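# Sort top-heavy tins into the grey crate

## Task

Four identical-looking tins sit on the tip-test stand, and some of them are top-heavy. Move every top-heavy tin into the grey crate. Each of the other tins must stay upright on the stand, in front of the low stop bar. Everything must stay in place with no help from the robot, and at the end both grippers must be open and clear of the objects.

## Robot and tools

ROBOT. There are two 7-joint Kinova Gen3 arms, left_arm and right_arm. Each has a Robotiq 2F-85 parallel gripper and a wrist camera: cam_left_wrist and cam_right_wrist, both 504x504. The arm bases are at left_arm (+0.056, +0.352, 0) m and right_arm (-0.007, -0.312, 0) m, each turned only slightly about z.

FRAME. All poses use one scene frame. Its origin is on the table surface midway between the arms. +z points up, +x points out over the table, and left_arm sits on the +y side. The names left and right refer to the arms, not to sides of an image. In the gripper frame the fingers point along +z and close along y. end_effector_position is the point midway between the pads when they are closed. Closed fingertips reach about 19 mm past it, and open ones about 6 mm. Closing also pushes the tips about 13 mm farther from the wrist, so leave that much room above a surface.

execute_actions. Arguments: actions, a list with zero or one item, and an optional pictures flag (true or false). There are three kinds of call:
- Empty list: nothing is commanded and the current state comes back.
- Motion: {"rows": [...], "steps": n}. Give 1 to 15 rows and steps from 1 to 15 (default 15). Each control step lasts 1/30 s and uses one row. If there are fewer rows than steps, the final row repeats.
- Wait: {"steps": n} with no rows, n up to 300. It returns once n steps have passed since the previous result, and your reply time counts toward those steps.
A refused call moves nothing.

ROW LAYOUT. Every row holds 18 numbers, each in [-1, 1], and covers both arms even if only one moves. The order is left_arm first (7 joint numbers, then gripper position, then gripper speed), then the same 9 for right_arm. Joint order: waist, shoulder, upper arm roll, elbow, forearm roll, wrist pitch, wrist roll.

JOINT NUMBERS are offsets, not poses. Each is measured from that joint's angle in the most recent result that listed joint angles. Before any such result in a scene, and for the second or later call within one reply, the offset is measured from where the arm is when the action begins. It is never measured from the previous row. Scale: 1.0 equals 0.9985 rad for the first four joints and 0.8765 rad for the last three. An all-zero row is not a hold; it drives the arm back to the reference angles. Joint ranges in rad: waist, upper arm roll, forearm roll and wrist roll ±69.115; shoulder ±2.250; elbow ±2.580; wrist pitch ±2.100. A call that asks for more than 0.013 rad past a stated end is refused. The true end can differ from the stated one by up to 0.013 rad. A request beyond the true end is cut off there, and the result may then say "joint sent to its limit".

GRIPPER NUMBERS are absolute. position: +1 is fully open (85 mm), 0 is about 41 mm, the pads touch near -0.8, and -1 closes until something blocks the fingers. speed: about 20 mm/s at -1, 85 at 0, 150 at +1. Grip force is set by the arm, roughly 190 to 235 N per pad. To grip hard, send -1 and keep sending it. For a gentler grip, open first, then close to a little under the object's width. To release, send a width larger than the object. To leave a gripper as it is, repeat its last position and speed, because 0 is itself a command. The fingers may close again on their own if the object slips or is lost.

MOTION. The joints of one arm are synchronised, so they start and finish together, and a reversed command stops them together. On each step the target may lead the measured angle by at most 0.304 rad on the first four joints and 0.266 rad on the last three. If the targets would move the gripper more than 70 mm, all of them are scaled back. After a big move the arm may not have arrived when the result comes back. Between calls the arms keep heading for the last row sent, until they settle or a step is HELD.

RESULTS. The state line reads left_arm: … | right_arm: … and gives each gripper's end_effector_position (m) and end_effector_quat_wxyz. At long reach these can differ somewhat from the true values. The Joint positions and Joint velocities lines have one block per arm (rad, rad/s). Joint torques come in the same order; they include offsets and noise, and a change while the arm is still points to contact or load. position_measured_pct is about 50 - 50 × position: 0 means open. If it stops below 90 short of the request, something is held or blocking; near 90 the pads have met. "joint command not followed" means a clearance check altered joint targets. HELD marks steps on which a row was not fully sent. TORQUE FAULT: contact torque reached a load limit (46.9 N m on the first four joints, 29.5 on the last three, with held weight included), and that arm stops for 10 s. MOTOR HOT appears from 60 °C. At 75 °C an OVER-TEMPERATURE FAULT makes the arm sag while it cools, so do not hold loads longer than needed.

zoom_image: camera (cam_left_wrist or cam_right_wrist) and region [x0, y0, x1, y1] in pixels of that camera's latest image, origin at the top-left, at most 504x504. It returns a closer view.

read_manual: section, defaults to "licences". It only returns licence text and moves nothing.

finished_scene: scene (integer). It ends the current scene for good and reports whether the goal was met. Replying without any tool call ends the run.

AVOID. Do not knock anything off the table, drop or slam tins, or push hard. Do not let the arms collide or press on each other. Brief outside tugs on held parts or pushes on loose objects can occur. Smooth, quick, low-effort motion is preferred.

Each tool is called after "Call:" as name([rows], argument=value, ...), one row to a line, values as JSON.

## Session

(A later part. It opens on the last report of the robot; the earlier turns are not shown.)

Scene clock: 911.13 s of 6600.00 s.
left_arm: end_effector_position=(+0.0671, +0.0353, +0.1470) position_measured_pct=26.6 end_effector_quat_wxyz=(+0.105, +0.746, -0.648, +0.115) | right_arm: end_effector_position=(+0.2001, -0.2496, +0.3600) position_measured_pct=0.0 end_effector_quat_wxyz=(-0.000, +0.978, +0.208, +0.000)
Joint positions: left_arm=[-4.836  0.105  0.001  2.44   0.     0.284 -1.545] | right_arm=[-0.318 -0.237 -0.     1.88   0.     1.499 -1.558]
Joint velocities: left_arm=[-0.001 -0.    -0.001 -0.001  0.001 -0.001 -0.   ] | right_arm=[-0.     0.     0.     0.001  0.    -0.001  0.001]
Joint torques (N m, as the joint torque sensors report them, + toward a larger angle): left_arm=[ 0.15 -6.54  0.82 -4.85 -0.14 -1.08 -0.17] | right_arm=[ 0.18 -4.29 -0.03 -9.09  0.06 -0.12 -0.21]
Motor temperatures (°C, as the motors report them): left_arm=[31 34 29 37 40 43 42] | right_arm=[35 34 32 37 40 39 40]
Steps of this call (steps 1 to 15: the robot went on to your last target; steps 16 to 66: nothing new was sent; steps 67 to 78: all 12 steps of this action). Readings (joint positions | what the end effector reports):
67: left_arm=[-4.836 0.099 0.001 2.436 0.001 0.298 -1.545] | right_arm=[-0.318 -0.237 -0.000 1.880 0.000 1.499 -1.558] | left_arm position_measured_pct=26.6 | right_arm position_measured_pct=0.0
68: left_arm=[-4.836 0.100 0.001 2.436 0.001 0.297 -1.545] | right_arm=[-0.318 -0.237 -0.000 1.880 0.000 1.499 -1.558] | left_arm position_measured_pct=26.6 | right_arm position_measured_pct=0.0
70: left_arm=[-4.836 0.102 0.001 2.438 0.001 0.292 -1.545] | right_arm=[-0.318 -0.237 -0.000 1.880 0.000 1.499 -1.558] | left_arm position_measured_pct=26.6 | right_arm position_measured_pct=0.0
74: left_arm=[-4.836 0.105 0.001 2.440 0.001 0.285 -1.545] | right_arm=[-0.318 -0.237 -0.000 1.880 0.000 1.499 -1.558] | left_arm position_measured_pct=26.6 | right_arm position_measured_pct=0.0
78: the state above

Call:
execute_actions([
  {"rows": [[0,0,0,0,0,0,0,0.65,-0.7,0,0,0,0,0,0,0,1,-0.6]], "steps": 15},
], pictures=true)

Scene clock: 913.70 s of 6600.00 s.
left_arm: end_effector_position=(+0.0671, +0.0353, +0.1470) position_measured_pct=17.9 end_effector_quat_wxyz=(+0.105, +0.746, -0.648, +0.115) | right_arm: end_effector_position=(+0.2001, -0.2496, +0.3600) position_measured_pct=0.0 end_effector_quat_wxyz=(-0.000, +0.978, +0.208, +0.000)
Joint positions: left_arm=[-4.836  0.105  0.001  2.44   0.     0.284 -1.545] | right_arm=[-0.318 -0.237 -0.     1.88   0.     1.499 -1.558]
Joint velocities: left_arm=[-0.     0.    -0.     0.     0.001  0.003  0.001] | right_arm=[-0.002  0.001  0.    -0.     0.    -0.    -0.001]
Joint torques (N m, as the joint torque sensors report them, + toward a larger angle): left_arm=[ 0.14 -8.06  0.36 -5.39  0.   -1.03  0.01] | right_arm=[ 0.43 -4.    0.02 -9.13  0.15  0.18 -0.09]
Motor temperatures (°C, as the motors report them): left_arm=[31 34 29 37 40 43 42] | right_arm=[35 34 32 37 40 39 40]
Steps of this call (steps 1 to 15: the robot went on to your last target; steps 16 to 62: nothing new was sent; steps 63 to 77: all 15 steps of this action). Readings (joint positions | what the end effector reports):
63: left_arm=[-4.836 0.105 0.001 2.440 0.000 0.284 -1.545] | right_arm=[-0.318 -0.237 -0.000 1.880 0.000 1.499 -1.558] | left_arm position_measured_pct=26.6 | right_arm position_measured_pct=0.0
64: left_arm=[-4.836 0.104 0.001 2.440 0.000 0.284 -1.545] | right_arm=[-0.318 -0.237 -0.000 1.880 0.000 1.499 -1.558] | left_arm position_measured_pct=26.6 | right_arm position_measured_pct=0.0
66: left_arm=[-4.835 0.105 0.001 2.441 0.001 0.285 -1.545] | right_arm=[-0.318 -0.237 -0.000 1.880 0.000 1.499 -1.558] | left_arm position_measured_pct=24.6 | right_arm position_measured_pct=0.0
70: left_arm=[-4.836 0.105 0.001 2.440 0.001 0.284 -1.545] | right_arm=[-0.318 -0.237 -0.000 1.880 0.000 1.499 -1.558] | left_arm position_measured_pct=19.4 | right_arm position_measured_pct=0.0
77: the state above

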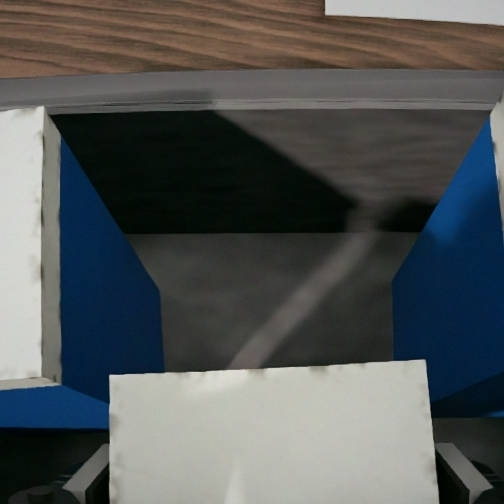

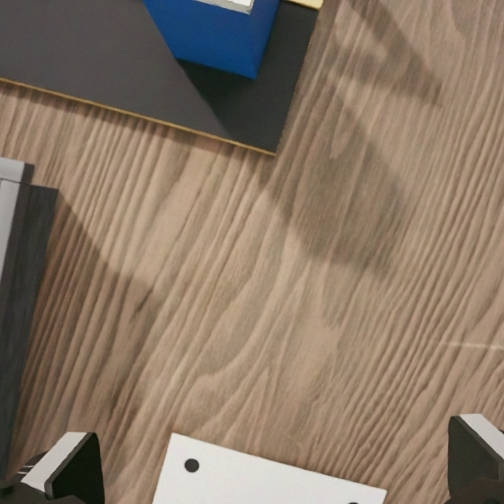

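Call:
execute_actions([
  {"rows": [[0,-0.009,0,-0.006,0,0.018,0,0.65,-0.7,0,0,0,0,0,0,0,1,-0.6],[0,-0.019,0,-0.013,0,0.038,0,0.65,-0.7,0,0,0,0,0,0,0,1,-0.6],[0,-0.030,0,-0.020,0,0.059,0,0.65,-0.7,0,0,0,0,0,0,0,1,-0.6],[0,-0.041,0,-0.028,0,0.080,0,0.65,-0.7,0,0,0,0,0,0,0,1,-0.6],[0,-0.051,0,-0.036,0,0.101,0,0.65,-0.7,0,0,0,0,0,0,0,1,-0.6],[0,-0.062,0,-0.043,0,0.122,0,0.65,-0.7,0,0,0,0,0,0,0,1,-0.6],[0,-0.072,0,-0.051,0,0.142,0,0.65,-0.7,0,0,0,0,0,0,0,1,-0.6],[0,-0.082,0,-0.059,0,0.163,0,0.65,-0.7,0,0,0,0,0,0,0,1,-0.6],[0,-0.0915,0,-0.0666,0,0.1831,0,0.65,-0.7,0,0,0,0,0,0,0,1,-0.6]], "steps": 14},
], pictures=true)

Scene clock: 918.33 s of 6600.00 s.
left_arm: end_effector_position=(+0.0670, +0.0360, +0.1788) position_measured_pct=17.9 end_effector_quat_wxyz=(+0.103, +0.746, -0.648, +0.113) | right_arm: end_effector_position=(+0.2001, -0.2496, +0.3600) position_measured_pct=0.0 end_effector_quat_wxyz=(-0.000, +0.978, +0.208, +0.000)
Joint positions: left_arm=[-4.836  0.017  0.001  2.374  0.001  0.443 -1.545] | right_arm=[-0.318 -0.237 -0.     1.88   0.     1.499 -1.558]
Joint velocities: left_arm=[ 0.    -0.027 -0.001 -0.013 -0.     0.036  0.001] | right_arm=[ 0.     0.     0.     0.001 -0.     0.001 -0.   ]
Joint torques (N m, as the joint torque sensors report them, + toward a larger angle): left_arm=[ 0.14 -7.67  0.66 -6.37  0.21 -1.1  -0.41] | right_arm=[ 0.23 -4.15  0.05 -8.84  0.1   0.29  0.05]
Motor temperatures (°C, as the motors report them): left_arm=[31 34 29 37 40 43 42] | right_arm=[35 34 32 37 40 39 40]
Steps of this call (steps 1 to 15: the robot went on to your last target; steps 16 to 90: nothing new was sent; then 1.17 s passed at rest; steps 91 to 104: all 14 steps of this action). Readings (joint positions | what the end effector reports):
91: left_arm=[-4.836 0.104 0.001 2.440 0.001 0.285 -1.545] | right_arm=[-0.318 -0.237 -0.000 1.880 0.000 1.499 -1.558] | left_arm position_measured_pct=17.9 | right_arm position_measured_pct=0.0
92: left_arm=[-4.836 0.099 0.001 2.437 0.000 0.292 -1.545] | right_arm=[-0.318 -0.237 -0.000 1.880 0.000 1.499 -1.558] | left_arm position_measured_pct=17.9 | right_arm position_measured_pct=0.0
94: left_arm=[-4.836 0.085 0.001 2.429 0.000 0.314 -1.545] | right_arm=[-0.318 -0.237 -0.000 1.880 0.000 1.499 -1.558] | left_arm position_measured_pct=17.9 | right_arm position_measured_pct=0.0
98: left_arm=[-4.836 0.049 0.001 2.402 0.000 0.379 -1.545] | right_arm=[-0.318 -0.237 -0.000 1.880 0.000 1.499 -1.558] | left_arm position_measured_pct=17.9 | right_arm position_measured_pct=0.0
104: the state above

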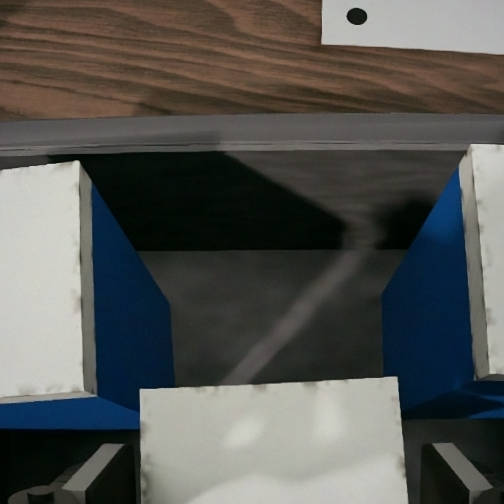

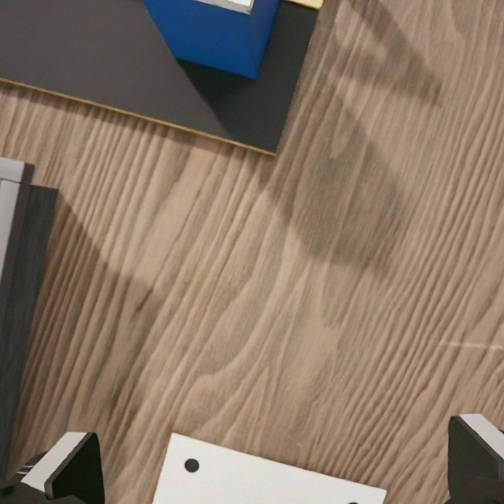

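Call:
execute_actions([
  {"rows": [[0,-0.036,0,-0.033,0,0.077,0,0.65,-0.7,0,0,0,0,0,0,0,1,-0.6],[0,-0.071,0,-0.066,0,0.153,0,0.65,-0.7,0,0,0,0,0,0,0,1,-0.6],[0,-0.071,0,-0.066,0,0.153,0,0.65,-0.7,0,0,0,0,0,0,0,1,-0.6],[0,-0.099,0,-0.101,0,0.225,0,0.65,-0.7,0,0,0,0,0,0,0,1,-0.6],[0,-0.099,0,-0.101,0,0.225,0,0.65,-0.7,0,0,0,0,0,0,0,1,-0.6],[0,-0.1257,0,-0.1363,0,0.2957,0,0.65,-0.7,0,0,0,0,0,0,0,1,-0.6],[0,-0.1257,0,-0.1363,0,0.2957,0,0.65,-0.7,0,0,0,0,0,0,0,1,-0.6],[0,-0.163,0,-0.213,0,0.426,0,0.65,-0.7,0,0,0,0,0,0,0,1,-0.6],[0,-0.163,0,-0.213,0,0.426,0,0.65,-0.7,0,0,0,0,0,0,0,1,-0.6],[0,-0.1996,0,-0.2905,0,0.5556,0,0.65,-0.7,0,0,0,0,0,0,0,1,-0.6]], "steps": 15},
], pictures=false)

Scene clock: 923.67 s of 6600.00 s.
left_arm: end_effector_position=(+0.0672, +0.0344, +0.2895) position_measured_pct=17.9 end_effector_quat_wxyz=(+0.104, +0.746, -0.648, +0.113) | right_arm: end_effector_position=(+0.2001, -0.2496, +0.3600) position_measured_pct=0.0 end_effector_quat_wxyz=(-0.000, +0.978, +0.208, +0.000)
Joint positions: left_arm=[-4.836 -0.168  0.001  2.108  0.001  0.893 -1.545] | right_arm=[-0.318 -0.237 -0.     1.88   0.     1.499 -1.558]
Joint velocities: left_arm=[-0.001 -0.212 -0.    -0.46  -0.     0.686 -0.   ] | right_arm=[-0.001  0.     0.     0.001 -0.    -0.     0.001]
Joint torques (N m, as the joint torque sensors report them, + toward a larger angle): left_arm=[ 0.22 -4.32 -0.08 -8.    0.06 -0.97 -0.28] | right_arm=[ 0.16 -4.28 -0.37 -9.13  0.31  0.08 -0.21]
Motor temperatures (°C, as the motors report them): left_arm=[31 34 29 37 40 43 42] | right_arm=[35 34 32 37 40 39 40]
Steps of this call (steps 1 to 15: the robot went on to your last target; steps 16 to 90: nothing new was sent; then 1.83 s passed at rest; steps 91 to 105: all 15 steps of this action). Readings (joint positions | what the end effector reports):
91: left_arm=[-4.836 0.013 0.001 2.373 0.001 0.446 -1.545] | right_arm=[-0.318 -0.237 -0.000 1.880 0.000 1.499 -1.558] | left_arm position_measured_pct=17.9 | right_arm position_measured_pct=0.0
92: left_arm=[-4.836 0.007 0.001 2.369 0.000 0.455 -1.545] | right_arm=[-0.318 -0.237 -0.000 1.880 0.000 1.499 -1.558] | left_arm position_measured_pct=17.9 | right_arm position_measured_pct=0.0
94: left_arm=[-4.836 -0.021 0.001 2.345 0.000 0.504 -1.545] | right_arm=[-0.318 -0.237 -0.000 1.880 0.000 1.499 -1.558] | left_arm position_measured_pct=17.9 | right_arm position_measured_pct=0.0
98: left_arm=[-4.836 -0.082 0.001 2.272 0.001 0.640 -1.545] | right_arm=[-0.318 -0.237 -0.000 1.880 0.000 1.499 -1.558] | left_arm position_measured_pct=17.9 | right_arm position_measured_pct=0.0
105: the state above

Call:
execute_actions([
  {"rows": [[0,-0.0499,0,-0.1949,0,0.2772,0,1,-0.3,0,0,0,0,0,0,0,1,-0.6]], "steps": 15},
], pictures=true)

Scene clock: 929.87 s of 6600.00 s.
left_arm: end_effector_position=(+0.0670, +0.0357, +0.3597) position_measured_pct=0.0 end_effector_quat_wxyz=(+0.104, +0.746, -0.648, +0.114) | right_arm: end_effector_position=(+0.2001, -0.2496, +0.3600) position_measured_pct=0.0 end_effector_quat_wxyz=(-0.000, +0.978, +0.208, +0.000)
Joint positions: left_arm=[-4.835 -0.217  0.001  1.914  0.001  1.136 -1.545] | right_arm=[-0.318 -0.237 -0.     1.88   0.     1.499 -1.558]
Joint velocities: left_arm=[-0.    -0.003  0.    -0.004  0.001  0.003 -0.001] | right_arm=[-0.    -0.     0.    -0.001 -0.    -0.001  0.   ]
Joint torques (N m, as the joint torque sensors report them, + toward a larger angle): left_arm=[ 0.15 -5.08  0.41 -9.49 -0.26 -1.18 -0.03] | right_arm=[-0.02 -4.17 -0.26 -9.14  0.06 -0.03 -0.1 ]
Motor temperatures (°C, as the motors report them): left_arm=[31 34 29 37 40 43 42] | right_arm=[35 34 32 37 40 39 40]
Steps of this call (steps 1 to 30: the robot went on to your last target; steps 31 to 100: nothing new was sent; then 2.37 s passed at rest; steps 101 to 115: all 15 steps of this action). Readings (joint positions | what the end effector reports):
101: left_arm=[-4.836 -0.182 0.001 2.084 0.001 0.931 -1.545] | right_arm=[-0.318 -0.237 -0.000 1.880 0.000 1.499 -1.558] | left_arm position_measured_pct=17.9 | right_arm position_measured_pct=0.0
102: left_arm=[-4.836 -0.184 0.001 2.079 0.000 0.937 -1.545] | right_arm=[-0.318 -0.237 -0.000 1.880 0.000 1.499 -1.558] | left_arm position_measured_pct=17.5 | right_arm position_measured_pct=0.0
104: left_arm=[-4.836 -0.189 0.001 2.054 0.000 0.967 -1.545] | right_arm=[-0.318 -0.237 -0.000 1.880 0.000 1.499 -1.558] | left_arm position_measured_pct=14.3 | right_arm position_measured_pct=0.0
108: left_arm=[-4.836 -0.209 0.001 1.955 0.001 1.086 -1.545] | right_arm=[-0.318 -0.237 -0.000 1.880 0.000 1.499 -1.558] | left_arm position_measured_pct=5.6 | right_arm position_measured_pct=0.0
115: the state above

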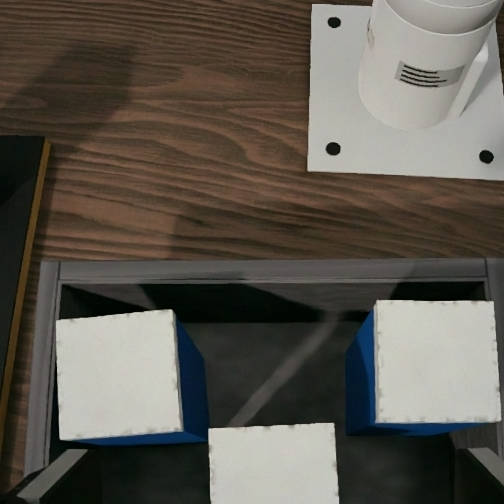

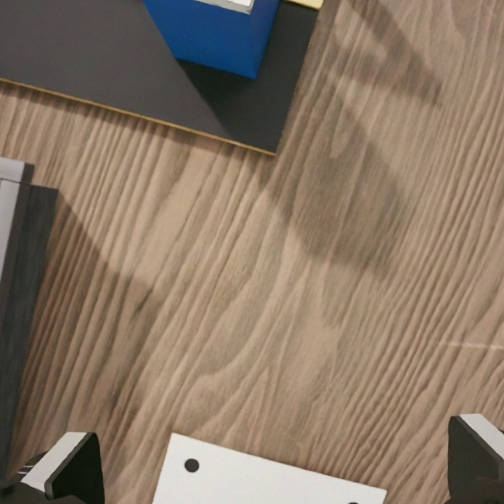

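Call:
execute_actions([
  {"rows": [[-0.52,0,0,0,0,0,0,1,-0.3,0,0,0,0,0,0,0,1,-0.6]], "steps": 15},
], pictures=false)

Call:
execute_actions([
  {"steps": 20},
], pictures=true)

Scene clock: 937.80 s of 6600.00 s.
left_arm: end_effector_position=(+0.1934, +0.0669, +0.3598) position_measured_pct=0.0 end_effector_quat_wxyz=(+0.079, +0.863, -0.481, +0.133) | right_arm: end_effector_position=(+0.2001, -0.2496, +0.3600) position_measured_pct=0.0 end_effector_quat_wxyz=(-0.000, +0.978, +0.208, +0.000)
Joint positions: left_arm=[-5.249 -0.217  0.001  1.914  0.     1.136 -1.545] | right_arm=[-0.318 -0.237 -0.     1.88   0.     1.499 -1.558]
Joint velocities: left_arm=[-0.905  0.001 -0.011  0.    -0.007  0.001  0.001] | right_arm=[ 0.001 -0.001  0.    -0.     0.    -0.001 -0.001]
Joint torques (N m, as the joint torque sensors report them, + toward a larger angle): left_arm=[ 0.84 -5.53  0.97 -9.12 -0.02 -1.17 -0.17] | right_arm=[-0.1  -4.02  0.03 -9.21 -0.11  0.05 -0.13]
Motor temperatures (°C, as the motors report them): left_arm=[31 34 29 37 40 43 42] | right_arm=[35 34 32 37 40 39 40]
Steps of this call (steps 1 to 15: the robot went on to your last target; steps 16 to 90: nothing new was sent; then 4.43 s passed at rest; steps 91 to 105: all 15 steps of this action). Readings (joint positions | what the end effector reports):
91: left_arm=[-4.837 -0.218 0.001 1.914 0.001 1.136 -1.545] | right_arm=[-0.318 -0.237 -0.000 1.880 0.000 1.499 -1.558] | left_arm position_measured_pct=0.0 | right_arm position_measured_pct=0.0
92: left_arm=[-4.843 -0.218 0.002 1.914 0.001 1.136 -1.545] | right_arm=[-0.318 -0.237 -0.000 1.880 0.000 1.499 -1.558] | left_arm position_measured_pct=0.0 | right_arm position_measured_pct=0.0
94: left_arm=[-4.873 -0.218 0.002 1.914 0.001 1.136 -1.545] | right_arm=[-0.318 -0.237 -0.000 1.880 0.000 1.499 -1.558] | left_arm position_measured_pct=0.0 | right_arm position_measured_pct=0.0
98: left_arm=[-4.995 -0.218 0.003 1.914 0.001 1.136 -1.545] | right_arm=[-0.318 -0.237 -0.000 1.880 0.000 1.499 -1.558] | left_arm position_measured_pct=0.0 | right_arm position_measured_pct=0.0
105: the state above

Scene clock: 938.47 s of 6600.00 s.
left_arm: end_effector_position=(+0.2226, +0.0830, +0.3597) position_measured_pct=0.0 end_effector_quat_wxyz=(+0.071, +0.887, -0.435, +0.136) | right_arm: end_effector_position=(+0.2001, -0.2496, +0.3600) position_measured_pct=0.0 end_effector_quat_wxyz=(-0.000, +0.978, +0.208, +0.000)
Joint positions: left_arm=[-5.355 -0.217  0.001  1.914  0.001  1.136 -1.545] | right_arm=[-0.318 -0.237 -0.     1.88   0.     1.499 -1.558]
Joint velocities: left_arm=[-0.002 -0.     0.    -0.002  0.    -0.     0.001] | right_arm=[ 0.001 -0.001 -0.     0.     0.     0.     0.001]
Joint torques (N m, as the joint torque sensors report them, + toward a larger angle): left_arm=[ 0.19 -5.98  0.22 -9.46 -0.17 -1.06 -0.37] | right_arm=[ 0.01 -4.05 -0.08 -9.1  -0.05 -0.11 -0.32]
Motor temperatures (°C, as the motors report them): left_arm=[31 34 29 37 40 43 42] | right_arm=[35 34 32 37 40 39 40]
Steps of this call (steps 1 to 20: the robot went on to your last target). Readings (joint positions | what the end effector reports):
1: left_arm=[-5.277 -0.217 0.000 1.914 0.000 1.136 -1.545] | right_arm=[-0.318 -0.237 -0.000 1.880 0.000 1.499 -1.558] | left_arm position_measured_pct=0.0 | right_arm position_measured_pct=0.0
2: left_arm=[-5.300 -0.217 0.000 1.914 -0.000 1.136 -1.545] | right_arm=[-0.318 -0.237 -0.000 1.880 0.000 1.499 -1.558] | left_arm position_measured_pct=0.0 | right_arm position_measured_pct=0.0
4: left_arm=[-5.332 -0.217 -0.000 1.914 -0.000 1.136 -1.545] | right_arm=[-0.318 -0.237 -0.000 1.880 0.000 1.499 -1.558] | left_arm position_measured_pct=0.0 | right_arm position_measured_pct=0.0
8: left_arm=[-5.347 -0.217 0.001 1.914 0.000 1.136 -1.545] | right_arm=[-0.318 -0.237 -0.000 1.880 0.000 1.499 -1.558] | left_arm position_measured_pct=0.0 | right_arm position_measured_pct=0.0
20: the state above

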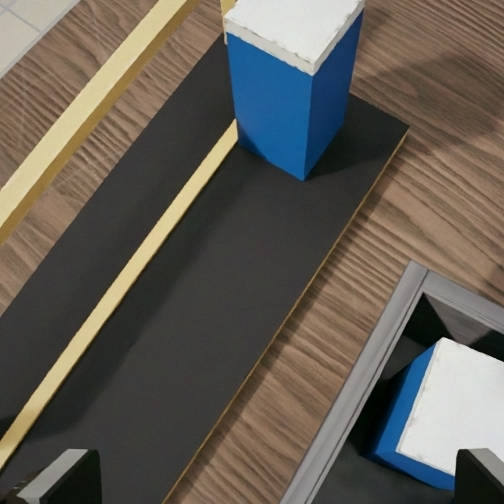

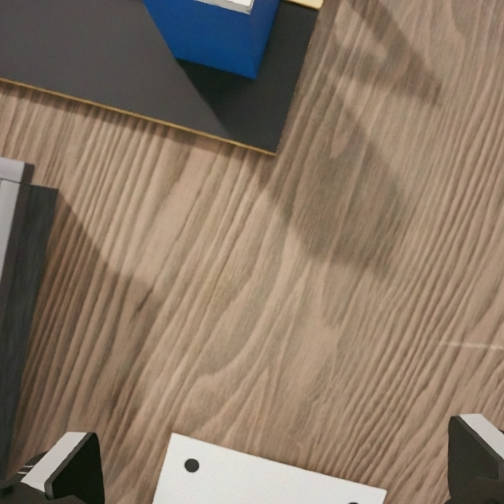

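Call:
execute_actions([
  {"rows": [[-0.75,0,0,0,0,0,0,1,-0.3,0,0,0,0,0,0,0,1,-0.6]], "steps": 15},
], pictures=false)

Call:
execute_actions([
  {"steps": 25},
], pictures=true)

Scene clock: 941.77 s of 6600.00 s.
left_arm: end_effector_position=(+0.3181, +0.1745, +0.3598) position_measured_pct=0.0 end_effector_quat_wxyz=(+0.041, +0.958, -0.240, +0.148) | right_arm: end_effector_position=(+0.2001, -0.2496, +0.3600) position_measured_pct=0.0 end_effector_quat_wxyz=(-0.000, +0.978, +0.208, +0.000)
Joint positions: left_arm=[-5.775 -0.217  0.001  1.914  0.001  1.136 -1.545] | right_arm=[-0.318 -0.237 -0.     1.88   0.     1.499 -1.558]
Joint velocities: left_arm=[-1.122  0.    -0.    -0.001 -0.001 -0.001 -0.001] | right_arm=[-0.    -0.    -0.    -0.001  0.     0.001 -0.002]
Joint torques (N m, as the joint torque sensors report them, + toward a larger angle): left_arm=[-0.13 -5.77  0.32 -9.79 -0.1  -1.1  -0.25] | right_arm=[ 0.13 -4.13 -0.08 -8.9   0.09  0.06 -0.02]
Motor temperatures (°C, as the motors report them): left_arm=[31 34 29 37 40 43 42] | right_arm=[35 34 32 37 40 39 40]
Steps of this call (steps 1 to 15: the robot went on to your last target; steps 16 to 84: nothing new was sent; steps 85 to 99: all 15 steps of this action). Readings (joint positions | what the end effector reports):
85: left_arm=[-5.356 -0.217 0.001 1.914 0.001 1.136 -1.545] | right_arm=[-0.318 -0.237 -0.000 1.880 0.000 1.499 -1.558] | left_arm position_measured_pct=0.0 | right_arm position_measured_pct=0.0
86: left_arm=[-5.363 -0.218 0.002 1.914 0.001 1.136 -1.545] | right_arm=[-0.318 -0.237 -0.000 1.880 0.000 1.499 -1.558] | left_arm position_measured_pct=0.0 | right_arm position_measured_pct=0.0
88: left_arm=[-5.392 -0.218 0.002 1.914 0.001 1.136 -1.545] | right_arm=[-0.318 -0.237 -0.000 1.880 0.000 1.499 -1.558] | left_arm position_measured_pct=0.0 | right_arm position_measured_pct=0.0
92: left_arm=[-5.515 -0.218 0.003 1.914 0.001 1.136 -1.545] | right_arm=[-0.318 -0.237 -0.000 1.880 0.000 1.499 -1.558] | left_arm position_measured_pct=0.0 | right_arm position_measured_pct=0.0
99: the state above

Scene clock: 942.60 s of 6600.00 s.
left_arm: end_effector_position=(+0.3613, +0.2686, +0.3597) position_measured_pct=0.0 end_effector_quat_wxyz=(+0.017, +0.985, -0.080, +0.153) | right_arm: end_effector_position=(+0.2001, -0.2496, +0.3600) position_measured_pct=0.0 end_effector_quat_wxyz=(-0.000, +0.978, +0.208, +0.000)
Joint positions: left_arm=[-6.103 -0.217  0.001  1.914  0.     1.136 -1.545] | right_arm=[-0.318 -0.237 -0.     1.88   0.     1.499 -1.558]
Joint velocities: left_arm=[-0.002 -0.    -0.    -0.     0.     0.001  0.001] | right_arm=[-0.002  0.001 -0.    -0.001  0.    -0.001 -0.   ]
Joint torques (N m, as the joint torque sensors report them, + toward a larger angle): left_arm=[-0.17 -6.09  0.02 -9.27  0.13 -1.41 -0.12] | right_arm=[ 0.26 -3.83 -0.06 -8.98  0.17  0.13 -0.18]
Motor temperatures (°C, as the motors report them): left_arm=[31 34 29 37 40 43 42] | right_arm=[35 34 32 37 40 39 40]
Steps of this call (steps 1 to 25: the robot went on to your last target). Readings (joint positions | what the end effector reports):
1: left_arm=[-5.813 -0.217 0.001 1.914 0.001 1.136 -1.545] | right_arm=[-0.318 -0.237 -0.000 1.880 0.000 1.499 -1.558] | left_arm position_measured_pct=0.0 | right_arm position_measured_pct=0.0
2: left_arm=[-5.850 -0.217 0.001 1.914 0.001 1.136 -1.545] | right_arm=[-0.318 -0.237 -0.000 1.880 0.000 1.499 -1.558] | left_arm position_measured_pct=0.0 | right_arm position_measured_pct=0.0
4: left_arm=[-5.925 -0.217 0.001 1.914 0.001 1.136 -1.545] | right_arm=[-0.318 -0.237 -0.000 1.880 0.000 1.499 -1.558] | left_arm position_measured_pct=0.0 | right_arm position_measured_pct=0.0
8: left_arm=[-6.047 -0.217 0.000 1.914 -0.000 1.136 -1.545] | right_arm=[-0.318 -0.237 -0.000 1.880 0.000 1.499 -1.558] | left_arm position_measured_pct=0.0 | right_arm position_measured_pct=0.0
25: the state above

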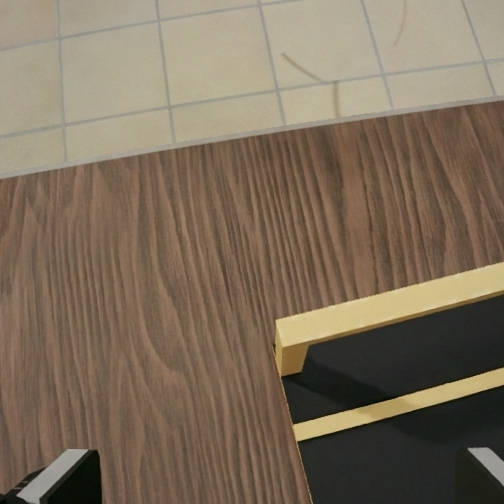

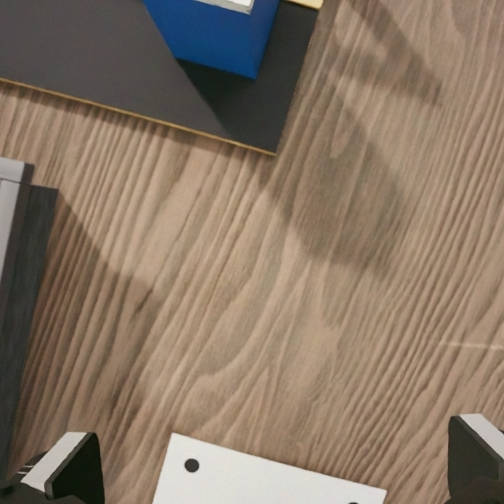

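The three top-heavy tins are upright in the crate, the normal one is upright on the stand, and both arms are open and clear.

Call:
finished_scene(scene=2)

The scene is finished: the task was done.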